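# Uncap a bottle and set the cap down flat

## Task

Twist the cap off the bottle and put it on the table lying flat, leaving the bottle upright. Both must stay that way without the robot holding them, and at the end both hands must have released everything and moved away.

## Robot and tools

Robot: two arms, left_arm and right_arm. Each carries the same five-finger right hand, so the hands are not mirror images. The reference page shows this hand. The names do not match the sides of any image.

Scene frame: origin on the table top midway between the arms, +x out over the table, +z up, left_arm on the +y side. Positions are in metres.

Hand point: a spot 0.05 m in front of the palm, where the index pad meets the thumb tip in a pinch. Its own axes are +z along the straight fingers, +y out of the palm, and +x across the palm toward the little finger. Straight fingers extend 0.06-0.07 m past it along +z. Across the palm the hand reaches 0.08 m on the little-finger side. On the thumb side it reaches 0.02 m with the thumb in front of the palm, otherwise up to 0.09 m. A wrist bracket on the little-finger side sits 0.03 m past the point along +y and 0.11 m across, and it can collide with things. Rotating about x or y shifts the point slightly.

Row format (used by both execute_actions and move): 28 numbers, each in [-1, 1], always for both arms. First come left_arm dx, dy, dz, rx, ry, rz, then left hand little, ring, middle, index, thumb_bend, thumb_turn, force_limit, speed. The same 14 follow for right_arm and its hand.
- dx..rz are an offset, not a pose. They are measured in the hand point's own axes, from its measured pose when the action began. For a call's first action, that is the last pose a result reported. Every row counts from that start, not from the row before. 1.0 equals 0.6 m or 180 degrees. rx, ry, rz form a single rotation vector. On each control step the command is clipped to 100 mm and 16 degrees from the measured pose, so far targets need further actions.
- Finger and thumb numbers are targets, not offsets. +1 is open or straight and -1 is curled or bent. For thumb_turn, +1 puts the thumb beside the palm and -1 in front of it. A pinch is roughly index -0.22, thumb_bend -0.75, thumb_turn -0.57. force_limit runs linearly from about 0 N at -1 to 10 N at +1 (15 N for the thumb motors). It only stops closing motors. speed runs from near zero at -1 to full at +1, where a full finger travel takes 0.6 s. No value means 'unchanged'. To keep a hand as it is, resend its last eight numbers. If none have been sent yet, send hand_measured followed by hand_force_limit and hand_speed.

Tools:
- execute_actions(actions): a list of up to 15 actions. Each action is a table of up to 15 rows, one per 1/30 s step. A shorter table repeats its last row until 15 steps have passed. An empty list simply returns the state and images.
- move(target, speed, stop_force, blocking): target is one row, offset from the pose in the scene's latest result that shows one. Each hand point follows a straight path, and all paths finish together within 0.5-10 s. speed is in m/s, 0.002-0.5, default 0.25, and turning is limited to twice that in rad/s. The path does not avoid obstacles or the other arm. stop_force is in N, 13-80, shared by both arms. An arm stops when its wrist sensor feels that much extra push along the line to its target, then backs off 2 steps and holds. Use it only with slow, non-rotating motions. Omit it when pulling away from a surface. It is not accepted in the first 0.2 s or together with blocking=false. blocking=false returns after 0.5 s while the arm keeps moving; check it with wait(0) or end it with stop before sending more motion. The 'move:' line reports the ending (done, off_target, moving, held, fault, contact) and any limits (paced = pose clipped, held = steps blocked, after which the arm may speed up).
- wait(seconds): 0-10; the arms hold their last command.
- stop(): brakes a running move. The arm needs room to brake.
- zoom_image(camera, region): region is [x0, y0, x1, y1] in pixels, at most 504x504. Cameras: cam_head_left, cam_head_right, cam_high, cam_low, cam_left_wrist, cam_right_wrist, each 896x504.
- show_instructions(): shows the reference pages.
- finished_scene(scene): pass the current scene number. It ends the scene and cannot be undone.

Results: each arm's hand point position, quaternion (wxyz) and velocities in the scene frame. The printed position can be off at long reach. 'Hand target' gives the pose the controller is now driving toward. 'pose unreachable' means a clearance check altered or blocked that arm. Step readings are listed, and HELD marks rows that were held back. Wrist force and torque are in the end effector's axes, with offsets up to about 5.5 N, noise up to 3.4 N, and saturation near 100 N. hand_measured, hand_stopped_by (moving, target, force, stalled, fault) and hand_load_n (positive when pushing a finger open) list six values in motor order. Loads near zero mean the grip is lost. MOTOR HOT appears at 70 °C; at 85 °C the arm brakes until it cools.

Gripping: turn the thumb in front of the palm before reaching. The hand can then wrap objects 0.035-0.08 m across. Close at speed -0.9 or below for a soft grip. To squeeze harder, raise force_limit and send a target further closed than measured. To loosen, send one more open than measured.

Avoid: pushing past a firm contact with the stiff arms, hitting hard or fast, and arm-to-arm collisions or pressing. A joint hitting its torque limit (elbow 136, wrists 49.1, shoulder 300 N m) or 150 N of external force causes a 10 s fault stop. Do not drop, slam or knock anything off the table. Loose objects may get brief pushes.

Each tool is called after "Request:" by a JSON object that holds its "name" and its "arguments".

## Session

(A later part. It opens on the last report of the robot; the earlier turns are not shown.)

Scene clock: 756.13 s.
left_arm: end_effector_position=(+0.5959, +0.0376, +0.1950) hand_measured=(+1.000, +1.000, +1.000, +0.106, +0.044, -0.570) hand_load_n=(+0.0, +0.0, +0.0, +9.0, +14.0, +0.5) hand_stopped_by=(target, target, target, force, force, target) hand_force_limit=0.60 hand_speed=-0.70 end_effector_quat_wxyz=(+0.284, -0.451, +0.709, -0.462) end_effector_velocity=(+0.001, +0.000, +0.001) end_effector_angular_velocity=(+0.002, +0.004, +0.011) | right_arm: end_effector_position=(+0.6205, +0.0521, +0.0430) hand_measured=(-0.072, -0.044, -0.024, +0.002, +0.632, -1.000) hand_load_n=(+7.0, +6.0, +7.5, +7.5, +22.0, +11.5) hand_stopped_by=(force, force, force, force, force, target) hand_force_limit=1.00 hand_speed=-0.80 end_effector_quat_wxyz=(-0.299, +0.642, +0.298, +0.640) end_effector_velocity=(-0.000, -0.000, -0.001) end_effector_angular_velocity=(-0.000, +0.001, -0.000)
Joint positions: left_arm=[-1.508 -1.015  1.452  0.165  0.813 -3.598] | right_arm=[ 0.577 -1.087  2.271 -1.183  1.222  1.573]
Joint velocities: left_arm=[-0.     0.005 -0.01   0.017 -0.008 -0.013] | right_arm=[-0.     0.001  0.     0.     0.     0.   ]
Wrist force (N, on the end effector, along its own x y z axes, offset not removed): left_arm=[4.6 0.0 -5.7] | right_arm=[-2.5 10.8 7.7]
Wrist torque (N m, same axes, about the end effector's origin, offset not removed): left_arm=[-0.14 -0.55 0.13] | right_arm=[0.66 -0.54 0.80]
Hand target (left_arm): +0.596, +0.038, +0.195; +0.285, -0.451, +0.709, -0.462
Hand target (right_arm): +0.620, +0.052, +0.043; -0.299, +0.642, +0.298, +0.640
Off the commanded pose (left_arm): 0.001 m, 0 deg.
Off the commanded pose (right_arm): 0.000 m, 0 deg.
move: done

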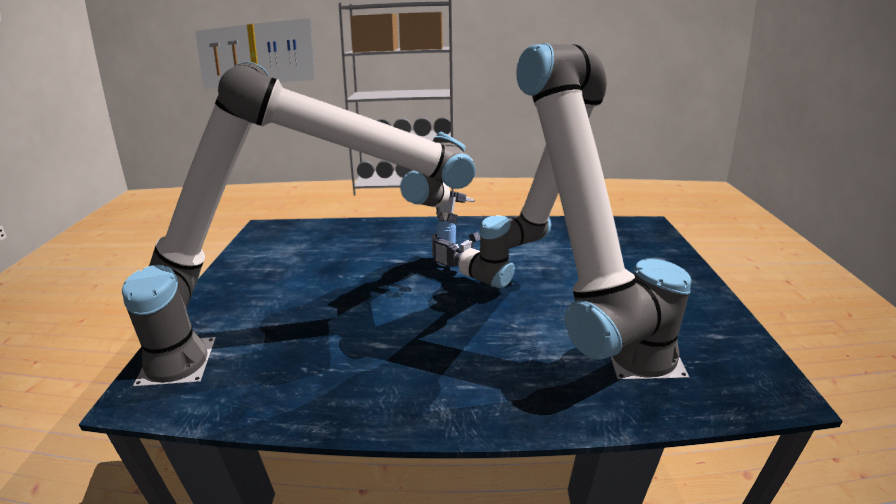

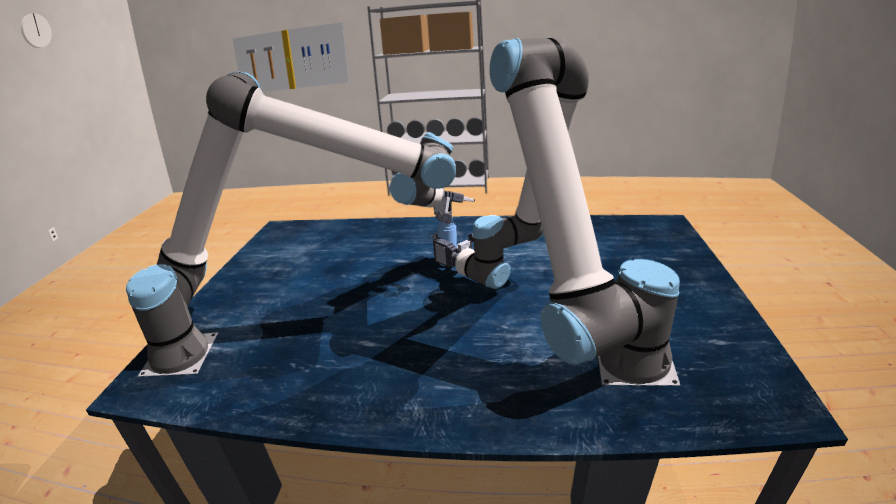

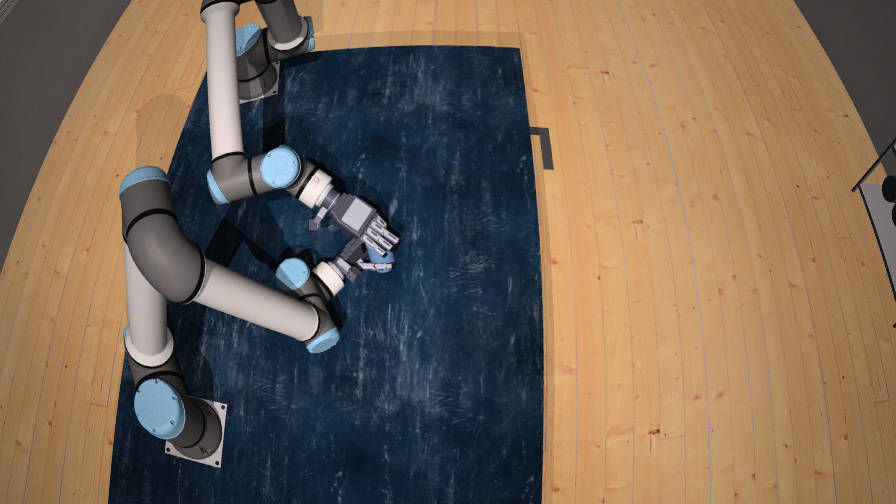

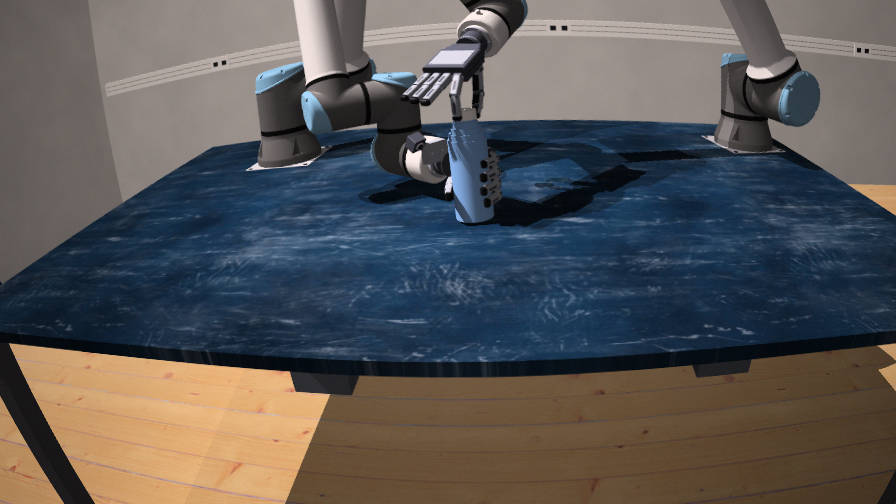

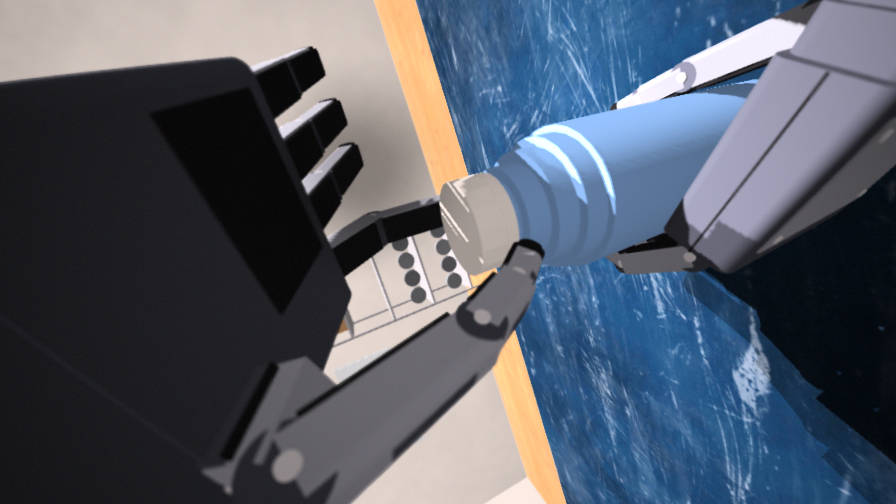

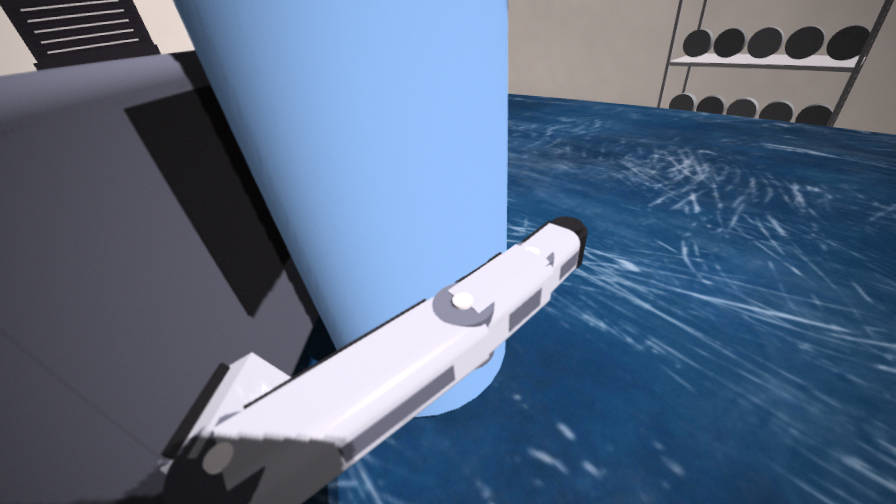

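Request:
{"name": "execute_actions", "arguments": {"actions": [[[0,0,0,0,0,0, 1,1,1,0.3,0.4,-0.57,0.6,0.5, 0,0,0,0,0,0, -1,-1,-1,-1,0.0,-1,1,-0.8]]]}}

Request:
{"name": "move", "arguments": {"target": [-0.0046,-0.0002,0.0016,0,0.4278,0.1998, 1,1,1,0.3,0.4,-0.57,0.6,0.5, 0,0,0,0,0,0, -1,-1,-1,-1,0.0,-1,1,-0.8], "speed": 0.4}}

Request:
{"name": "zoom_image", "arguments": {"camera": "cam_low", "region": [400,40,540,160]}}

Request:
{"name": "move", "arguments": {"target": [0,0,0,0,0,0, 1,1,1,-0.5,-0.5,-0.57,0.6,-0.7, 0,0,0,0,0,0, -1,-1,-1,-1,0.0,-1,1,-0.8]}}

Request:
{"name": "move", "arguments": {"target": [0.002,-0.0034,0.0033,0,-0.4278,-0.1998, 1,1,1,-0.5,-0.5,-0.57,0.6,-0.7, 0,0,0,0,0,0, -1,-1,-1,-1,0.0,-1,1,-0.8], "speed": 0.35}}

Scene clock: 770.03 s.
left_arm: end_effector_position=(+0.5958, +0.0375, +0.1950) hand_measured=(+1.000, +1.000, +1.000, +0.300, +0.400, -0.570) hand_load_n=(+0.0, +0.0, +0.0, +0.0, +0.0, +0.0) hand_stopped_by=(target, target, target, target, target, target) hand_force_limit=0.60 hand_speed=0.50 end_effector_quat_wxyz=(+0.284, -0.451, +0.709, -0.462) end_effector_velocity=(-0.001, +0.000, -0.001) end_effector_angular_velocity=(+0.001, +0.001, -0.001) | right_arm: end_effector_position=(+0.6205, +0.0521, +0.0430) hand_measured=(-0.072, -0.044, -0.024, +0.002, +0.632, -1.000) hand_load_n=(+7.0, +6.0, +6.5, +7.0, +22.5, +11.0) hand_stopped_by=(force, force, force, force, force, target) hand_force_limit=1.00 hand_speed=-0.80 end_effector_quat_wxyz=(-0.299, +0.642, +0.298, +0.640) end_effector_velocity=(+0.000, +0.001, -0.001) end_effector_angular_velocity=(-0.000, +0.001, +0.001)
Joint positions: left_arm=[-1.508 -1.015  1.452  0.165  0.813 -3.598] | right_arm=[ 0.577 -1.087  2.271 -1.183  1.222  1.573]
Joint velocities: left_arm=[-0.    -0.     0.002  0.     0.001 -0.001] | right_arm=[ 0.     0.002 -0.001 -0.    -0.001  0.   ]
Wrist force (N, on the end effector, along its own x y z axes, offset not removed): left_arm=[-1.4 -2.2 1.0] | right_arm=[6.6 0.8 -2.5]
Wrist torque (N m, same axes, about the end effector's origin, offset not removed): left_arm=[-0.30 0.38 -0.08] | right_arm=[0.57 -1.01 0.35]
Hand target (left_arm): +0.596, +0.038, +0.195; +0.284, -0.451, +0.709, -0.462
Hand target (right_arm): +0.620, +0.052, +0.043; -0.299, +0.642, +0.298, +0.640
Off the commanded pose (left_arm): 0.000 m, 0 deg.
Off the commanded pose (right_arm): 0.000 m, 0 deg.
Step readings (end_effector_position):
0: left_arm (+0.5959, +0.0376, +0.1950) | right_arm (+0.6205, +0.0521, +0.0430)
1: left_arm (+0.5959, +0.0376, +0.1950) | right_arm (+0.6205, +0.0521, +0.0430)
2: left_arm (+0.5959, +0.0376, +0.1950) | right_arm (+0.6205, +0.0521, +0.0430)
4: left_arm (+0.5959, +0.0376, +0.1950) | right_arm (+0.6205, +0.0521, +0.0430)
8: left_arm (+0.5958, +0.0376, +0.1950) | right_arm (+0.6205, +0.0521, +0.0430)
15: end_effector_position above

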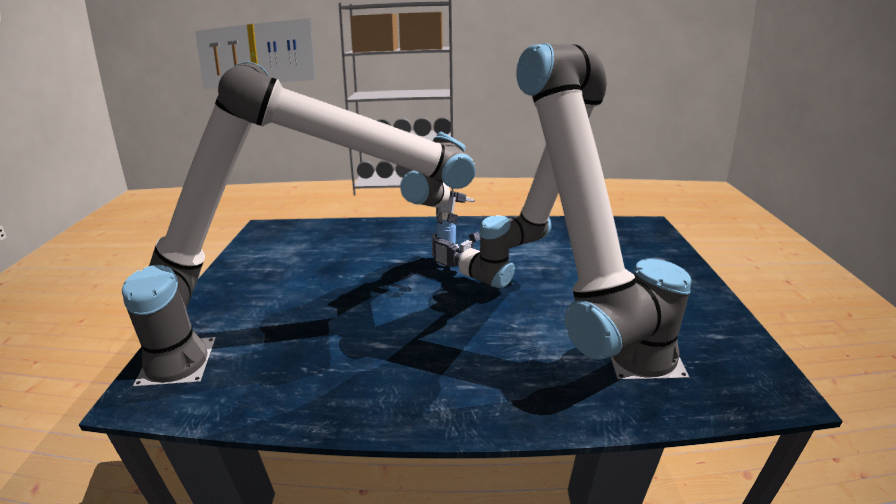

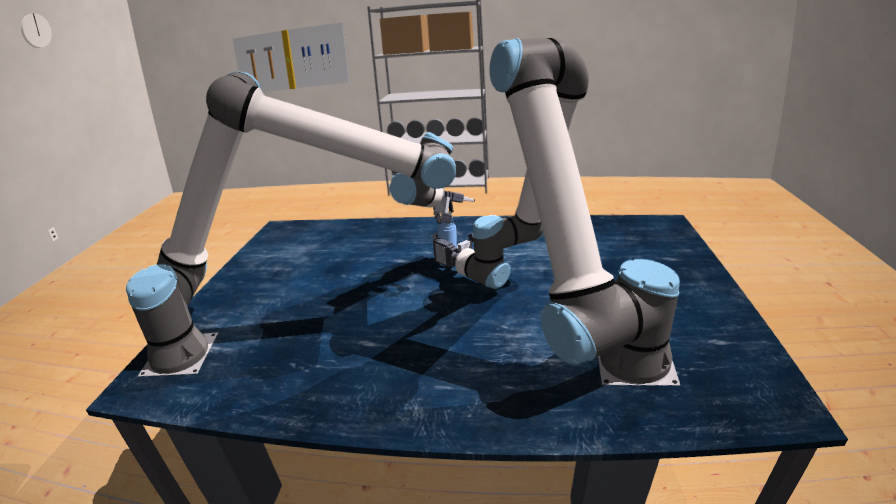

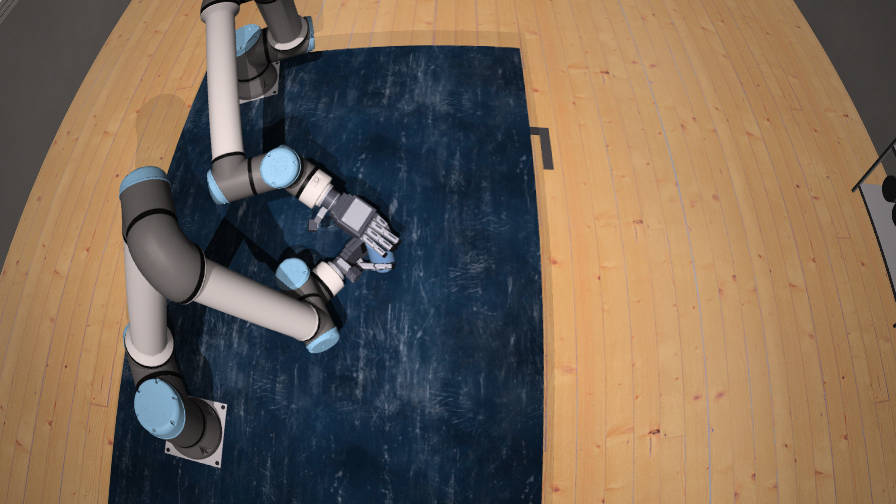

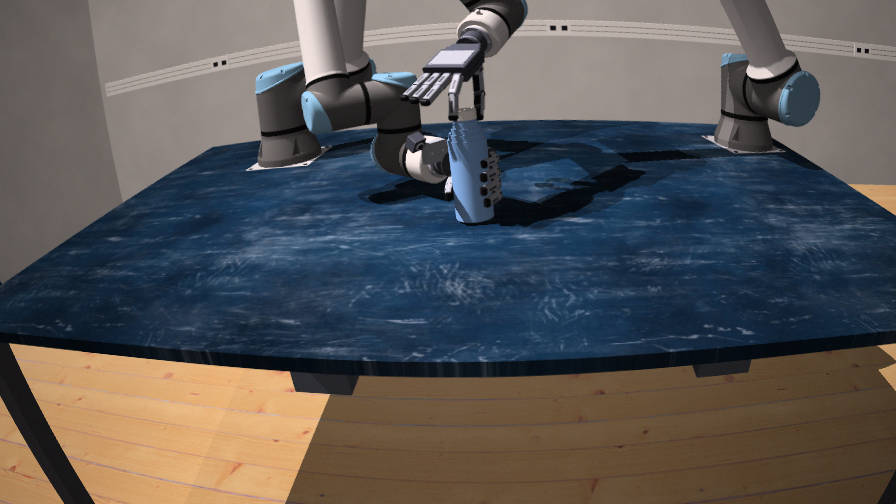

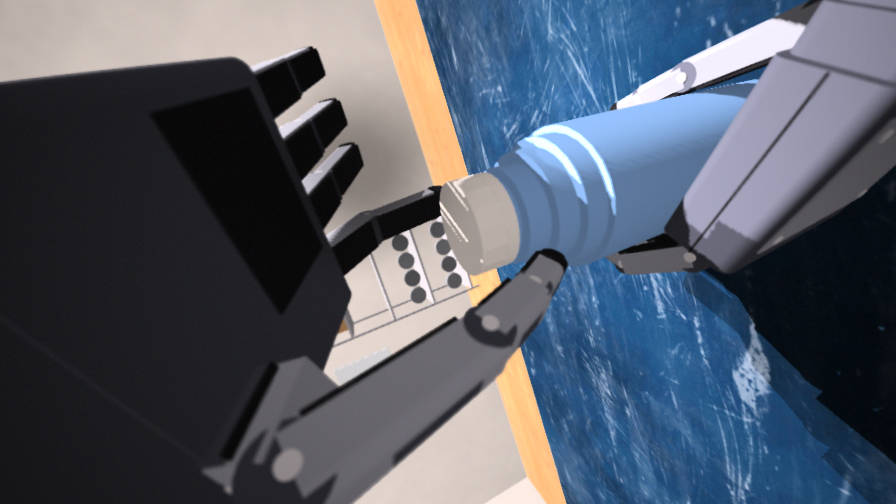

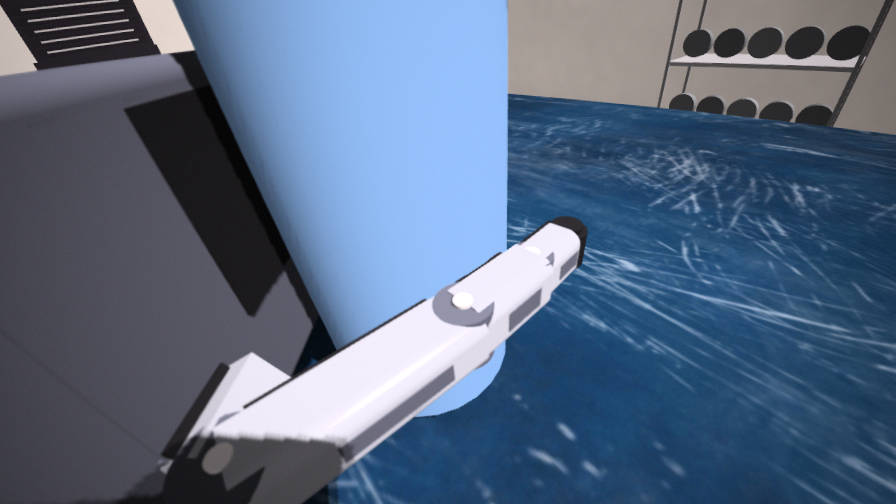

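Scene clock: 772.57 s.
left_arm: end_effector_position=(+0.5982, +0.0397, +0.1945) hand_measured=(+1.000, +1.000, +1.000, +0.300, +0.400, -0.570) hand_load_n=(+0.0, +0.0, +0.0, +0.0, +0.0, +0.0) hand_stopped_by=(target, target, target, target, target, target) hand_force_limit=0.60 hand_speed=0.50 end_effector_quat_wxyz=(-0.092, +0.152, +0.826, -0.535) end_effector_velocity=(+0.000, -0.000, -0.000) end_effector_angular_velocity=(+0.007, -0.001, -0.012) | right_arm: end_effector_position=(+0.6205, +0.0521, +0.0430) hand_measured=(-0.072, -0.044, -0.024, +0.002, +0.632, -1.000) hand_load_n=(+7.0, +6.0, +6.5, +7.0, +22.5, +11.0) hand_stopped_by=(force, force, force, force, force, target) hand_force_limit=1.00 hand_speed=-0.80 end_effector_quat_wxyz=(-0.299, +0.642, +0.298, +0.640) end_effector_velocity=(-0.000, -0.001, -0.002) end_effector_angular_velocity=(-0.002, +0.003, -0.002)
Joint positions: left_arm=[-1.131 -0.93   1.326  0.294  2.439 -2.567] | right_arm=[ 0.577 -1.087  2.271 -1.183  1.222  1.573]
Joint velocities: left_arm=[ 0.001  0.008 -0.012  0.024  0.006  0.019] | right_arm=[-0.     0.003  0.     0.     0.002 -0.   ]
Wrist force (N, on the end effector, along its own x y z axes, offset not removed): left_arm=[-2.3 5.8 -3.0] | right_arm=[0.3 0.4 1.7]
Wrist torque (N m, same axes, about the end effector's origin, offset not removed): left_arm=[1.14 0.22 0.11] | right_arm=[0.06 -0.17 -0.17]
Hand target (left_arm): +0.598, +0.040, +0.194; -0.092, +0.153, +0.826, -0.534
Hand target (right_arm): +0.620, +0.052, +0.043; -0.299, +0.642, +0.298, +0.640
Off the commanded pose (left_arm): 0.000 m, 0 deg.
Off the commanded pose (right_arm): 0.000 m, 0 deg.
move: done

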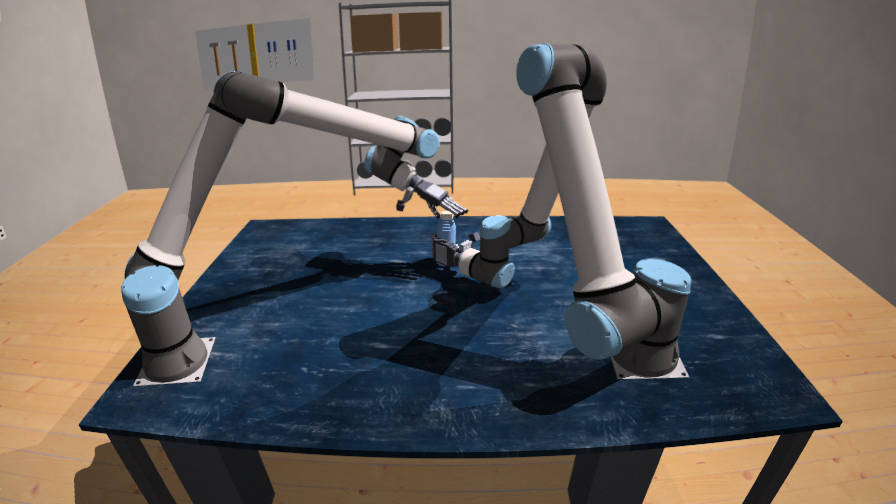

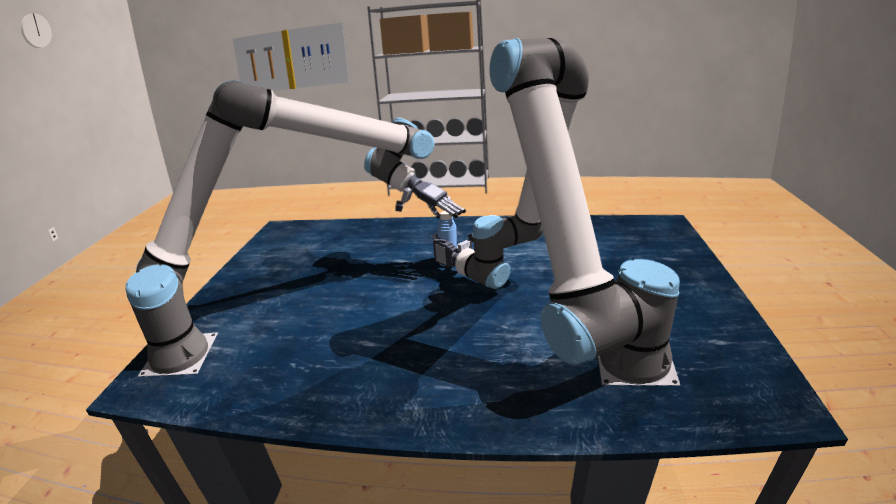

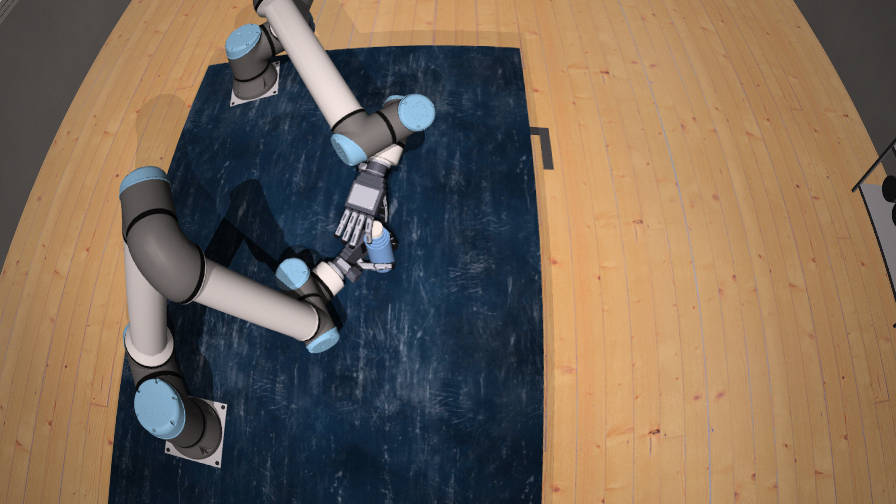

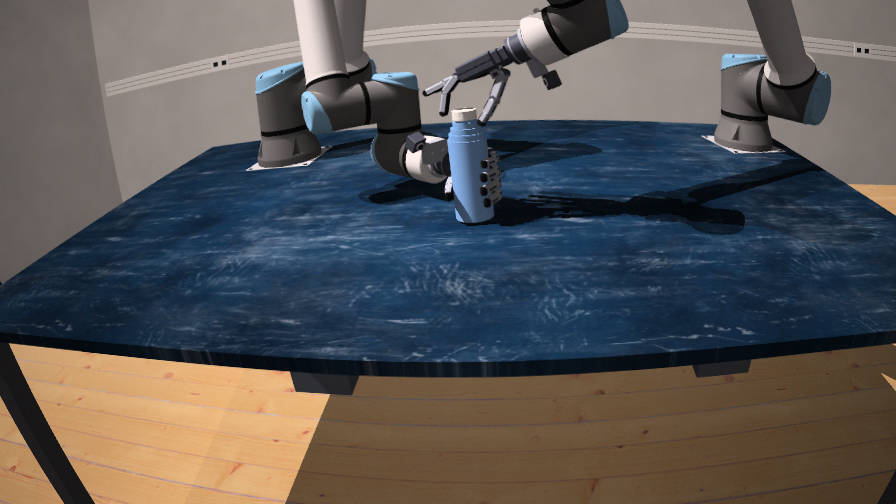

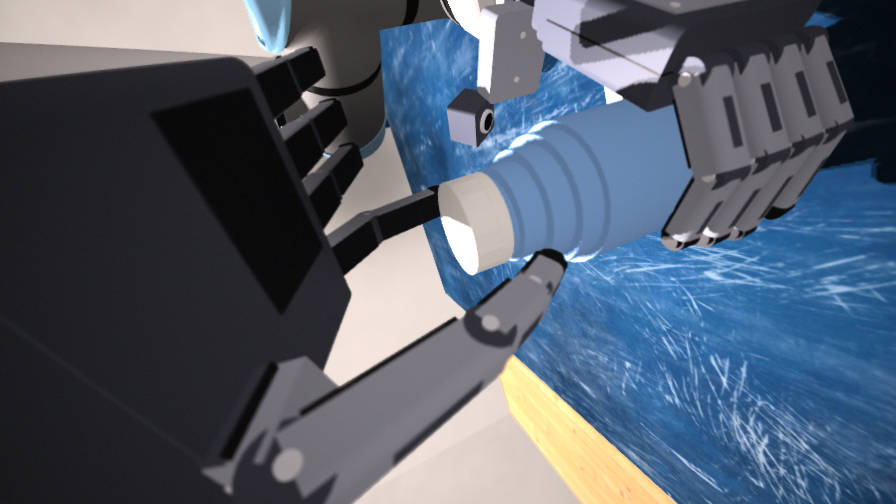

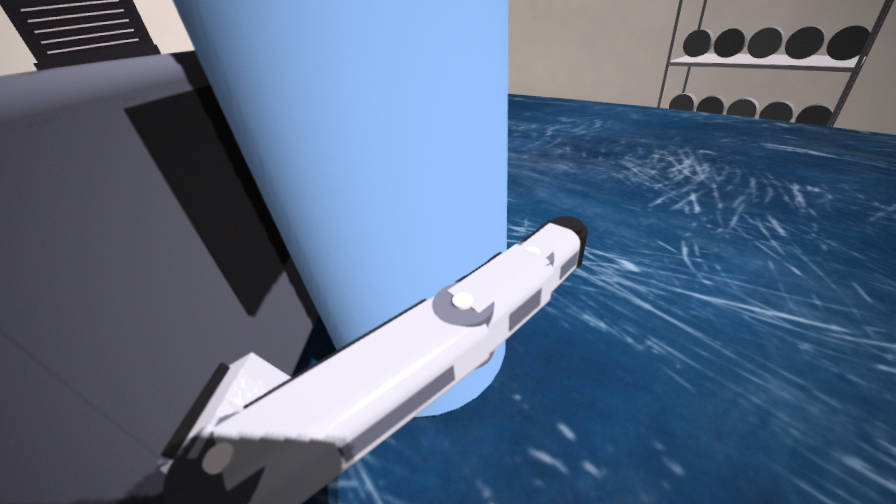

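Region (400, 40, 540, 160) of cam_low's 896x504 image, scaled by 3.600, with more detail than that image has; it fills the top 432 rows of this view, and the rest is white.

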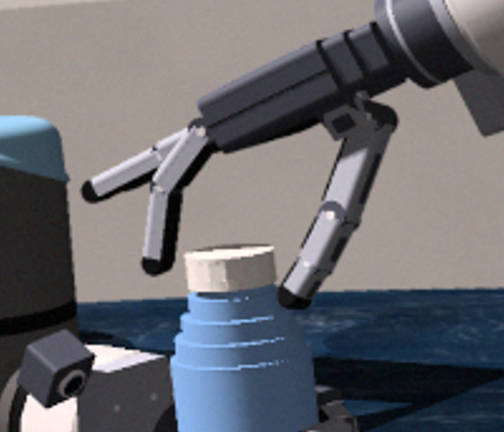

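Scene clock: 774.10 s.
left_arm: end_effector_position=(+0.5982, +0.0398, +0.1945) hand_measured=(+1.000, +1.000, +1.000, +0.106, +0.032, -0.570) hand_load_n=(+0.0, +0.0, +0.0, +15.5, +12.0, +1.0) hand_stopped_by=(target, target, target, force, force, target) hand_force_limit=0.60 hand_speed=-0.70 end_effector_quat_wxyz=(-0.092, +0.152, +0.826, -0.535) end_effector_velocity=(+0.000, -0.000, -0.001) end_effector_angular_velocity=(+0.000, -0.000, -0.000) | right_arm: end_effector_position=(+0.6205, +0.0521, +0.0430) hand_measured=(-0.072, -0.044, -0.024, +0.002, +0.632, -1.000) hand_load_n=(+10.5, +8.0, +7.0, +6.0, +22.5, +8.0) hand_stopped_by=(force, force, force, force, force, target) hand_force_limit=1.00 hand_speed=-0.80 end_effector_quat_wxyz=(-0.299, +0.642, +0.298, +0.640) end_effector_velocity=(+0.000, -0.000, +0.000) end_effector_angular_velocity=(-0.000, -0.001, -0.001)
Joint positions: left_arm=[-1.131 -0.93   1.326  0.294  2.439 -2.567] | right_arm=[ 0.577 -1.087  2.271 -1.183  1.222  1.573]
Joint velocities: left_arm=[ 0.     0.002 -0.    -0.001  0.     0.001] | right_arm=[-0.     0.     0.    -0.001  0.001 -0.001]
Wrist force (N, on the end effector, along its own x y z axes, offset not removed): left_arm=[-1.8 1.7 3.3] | right_arm=[-4.1 -0.3 13.8]
Wrist torque (N m, same axes, about the end effector's origin, offset not removed): left_arm=[1.11 0.28 0.20] | right_arm=[-0.23 -0.48 -0.80]
Hand target (left_arm): +0.598, +0.040, +0.194; -0.092, +0.152, +0.826, -0.535
Hand target (right_arm): +0.620, +0.052, +0.043; -0.299, +0.642, +0.298, +0.640
Off the commanded pose (left_arm): 0.000 m, 0 deg.
Off the commanded pose (right_arm): 0.000 m, 0 deg.
move: done

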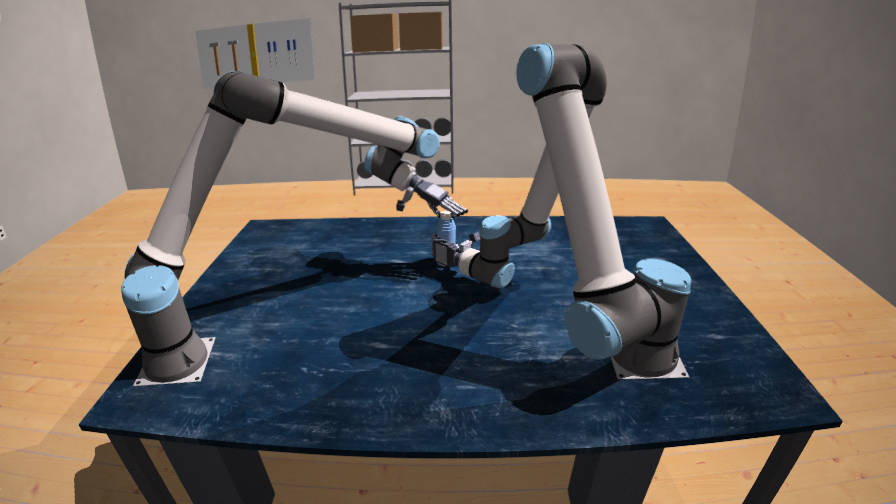

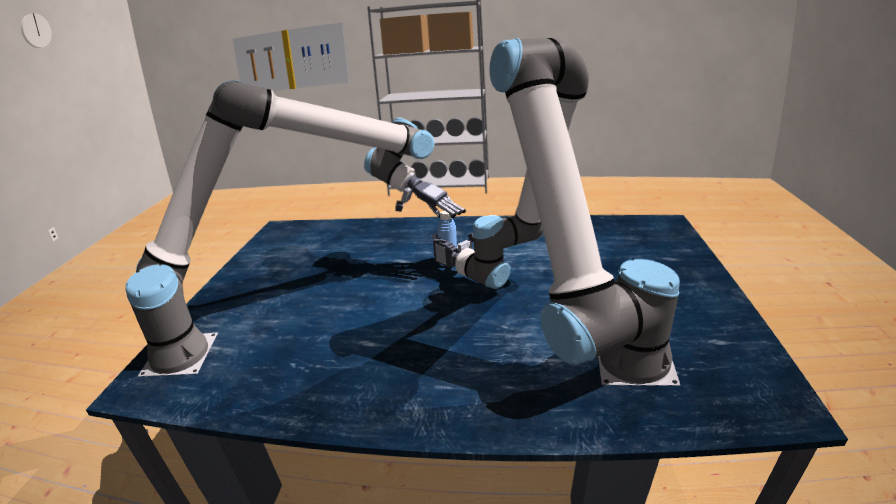

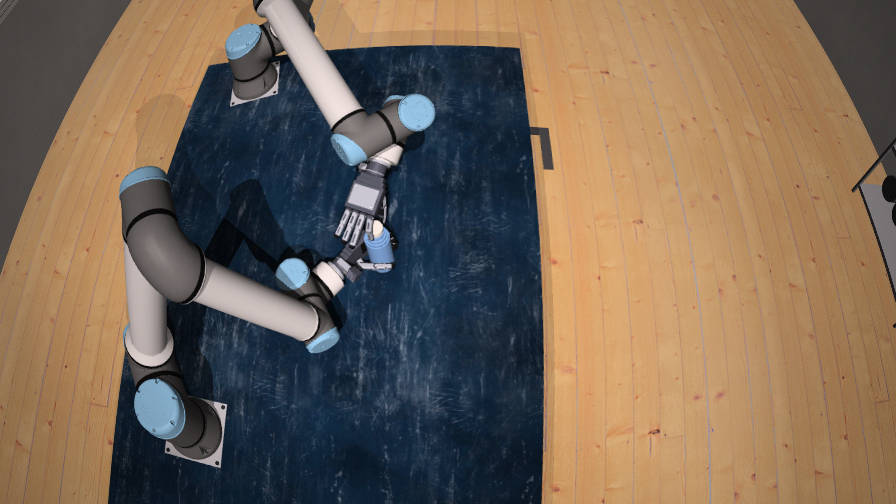

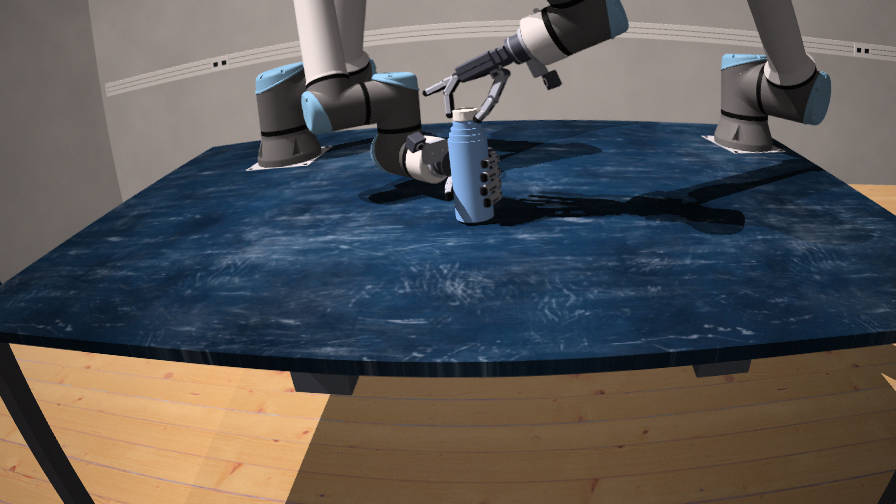

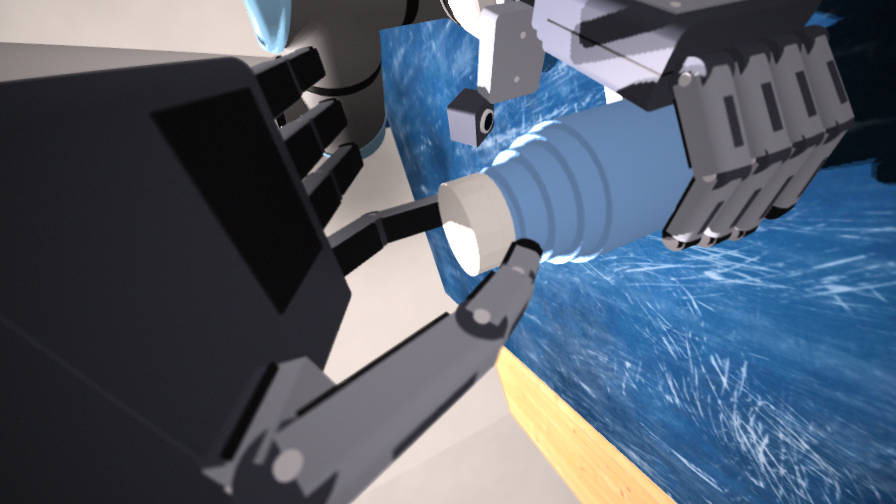

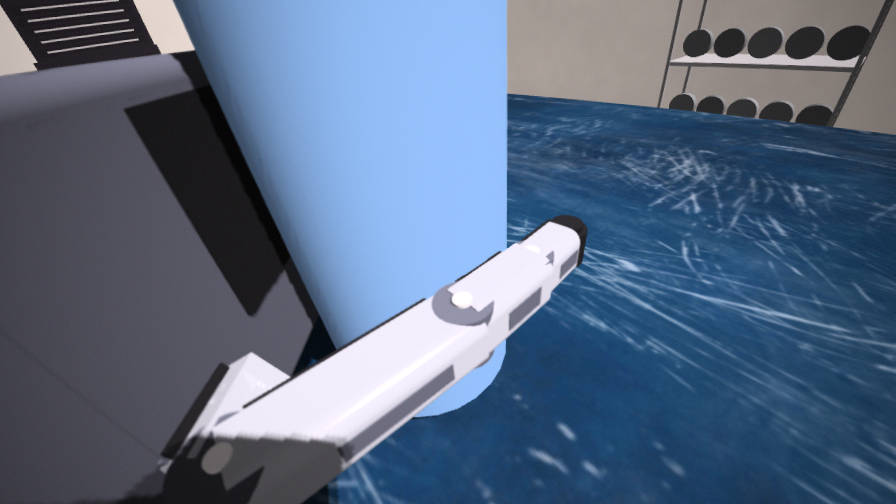

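Scene clock: 776.83 s.
left_arm: end_effector_position=(+0.5958, +0.0376, +0.1958) hand_measured=(+1.000, +1.000, +1.000, +0.106, +0.034, -0.570) hand_load_n=(+0.0, +0.0, +0.0, +10.0, +14.5, +1.0) hand_stopped_by=(target, target, target, force, force, target) hand_force_limit=0.60 hand_speed=-0.70 end_effector_quat_wxyz=(+0.284, -0.451, +0.709, -0.462) end_effector_velocity=(+0.001, -0.000, +0.001) end_effector_angular_velocity=(-0.001, +0.004, +0.012) | right_arm: end_effector_position=(+0.6205, +0.0521, +0.0430) hand_measured=(-0.072, -0.044, -0.024, +0.002, +0.632, -1.000) hand_load_n=(+6.0, +5.5, +7.0, +8.0, +22.0, +12.0) hand_stopped_by=(force, force, force, force, force, target) hand_force_limit=1.00 hand_speed=-0.80 end_effector_quat_wxyz=(-0.299, +0.642, +0.298, +0.640) end_effector_velocity=(+0.000, -0.000, -0.001) end_effector_angular_velocity=(-0.000, +0.000, -0.000)
Joint positions: left_arm=[-1.508 -1.015  1.452  0.165  0.813 -3.598] | right_arm=[ 0.577 -1.087  2.271 -1.183  1.222  1.573]
Joint velocities: left_arm=[-0.     0.004 -0.01   0.015 -0.008 -0.014] | right_arm=[ 0.     0.001 -0.    -0.     0.    -0.   ]
Wrist force (N, on the end effector, along its own x y z axes, offset not removed): left_arm=[3.6 -1.3 -4.5] | right_arm=[-7.1 1.5 5.8]
Wrist torque (N m, same axes, about the end effector's origin, offset not removed): left_arm=[-0.12 -0.52 0.37] | right_arm=[-0.70 -0.10 0.27]
Hand target (left_arm): +0.596, +0.038, +0.196; +0.285, -0.452, +0.708, -0.462
Hand target (right_arm): +0.620, +0.052, +0.043; -0.299, +0.642, +0.298, +0.640
Off the commanded pose (left_arm): 0.001 m, 0 deg.
Off the commanded pose (right_arm): 0.000 m, 0 deg.
move: done

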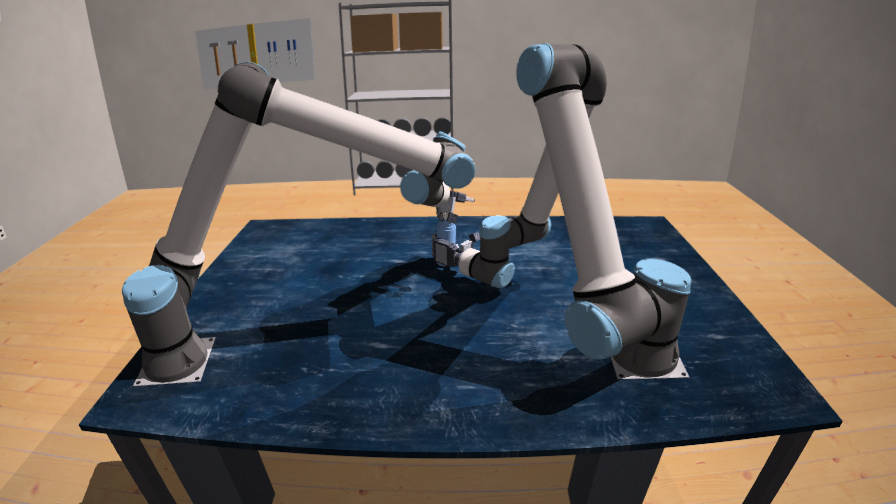

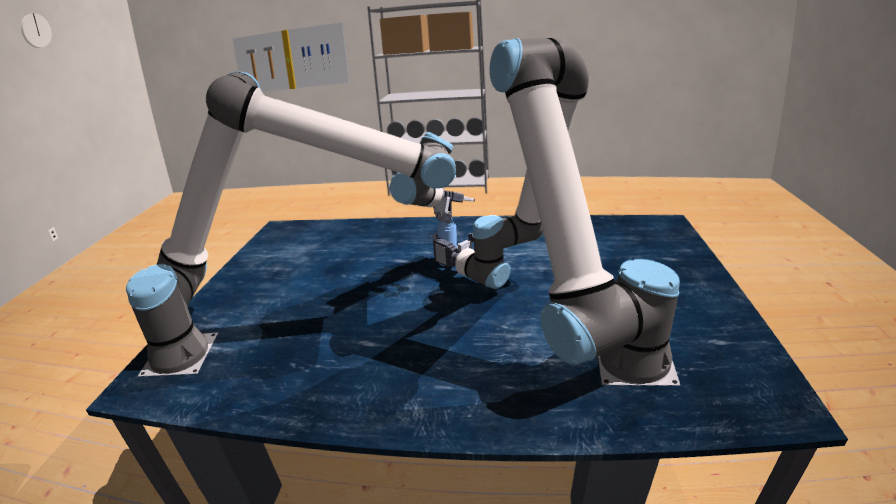

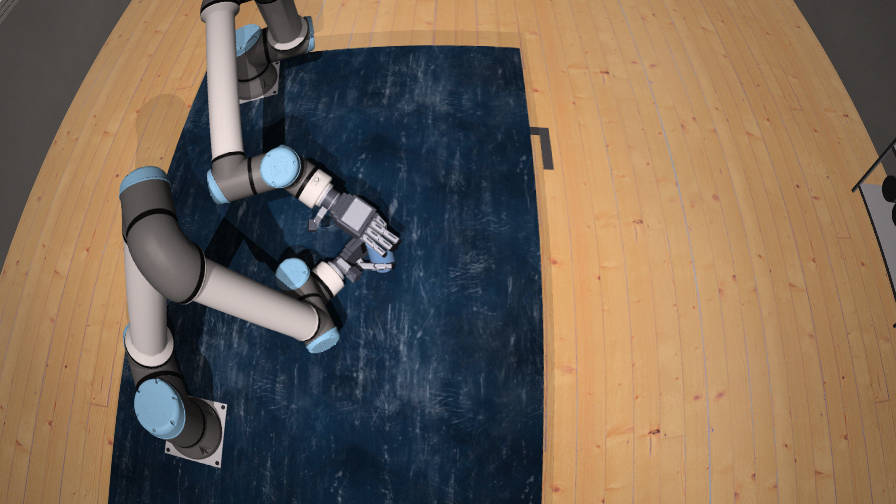

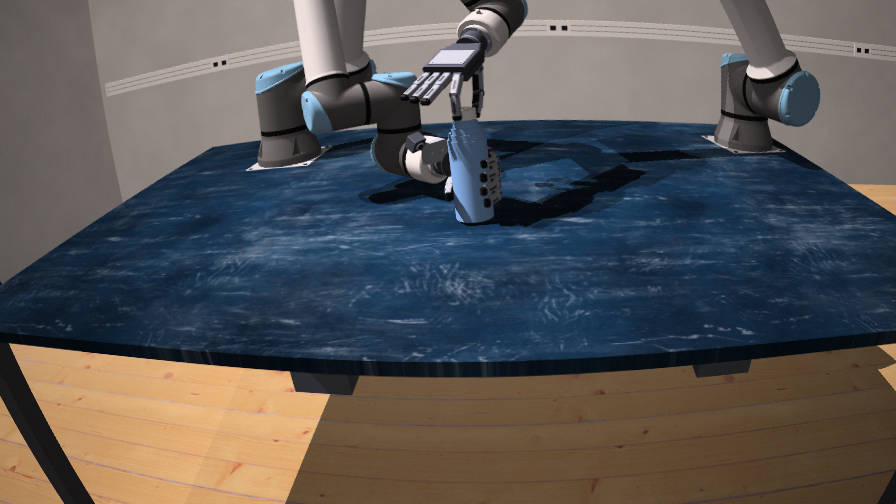

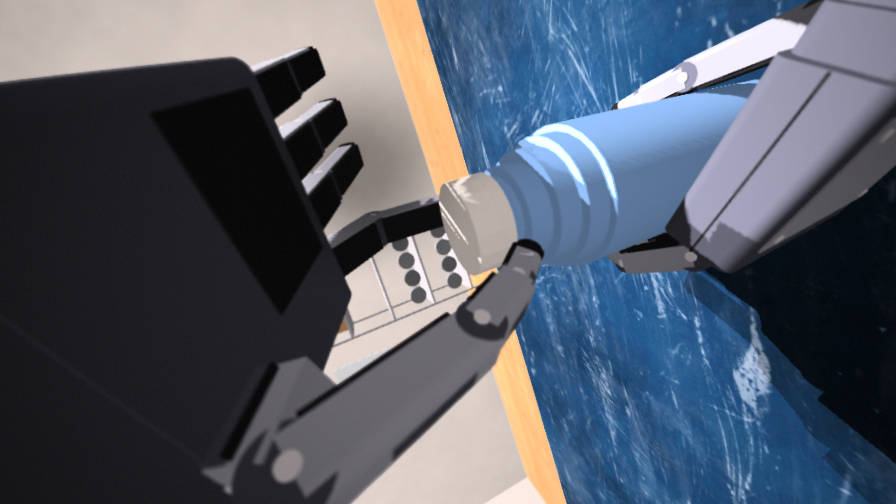

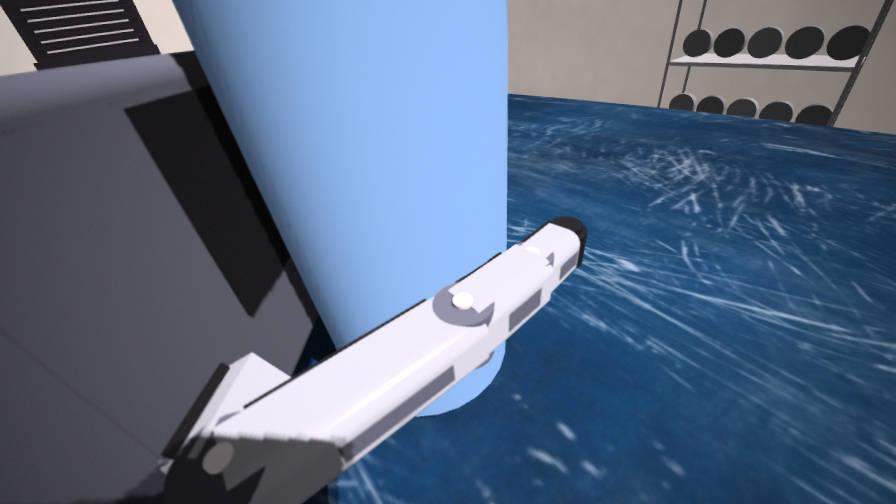

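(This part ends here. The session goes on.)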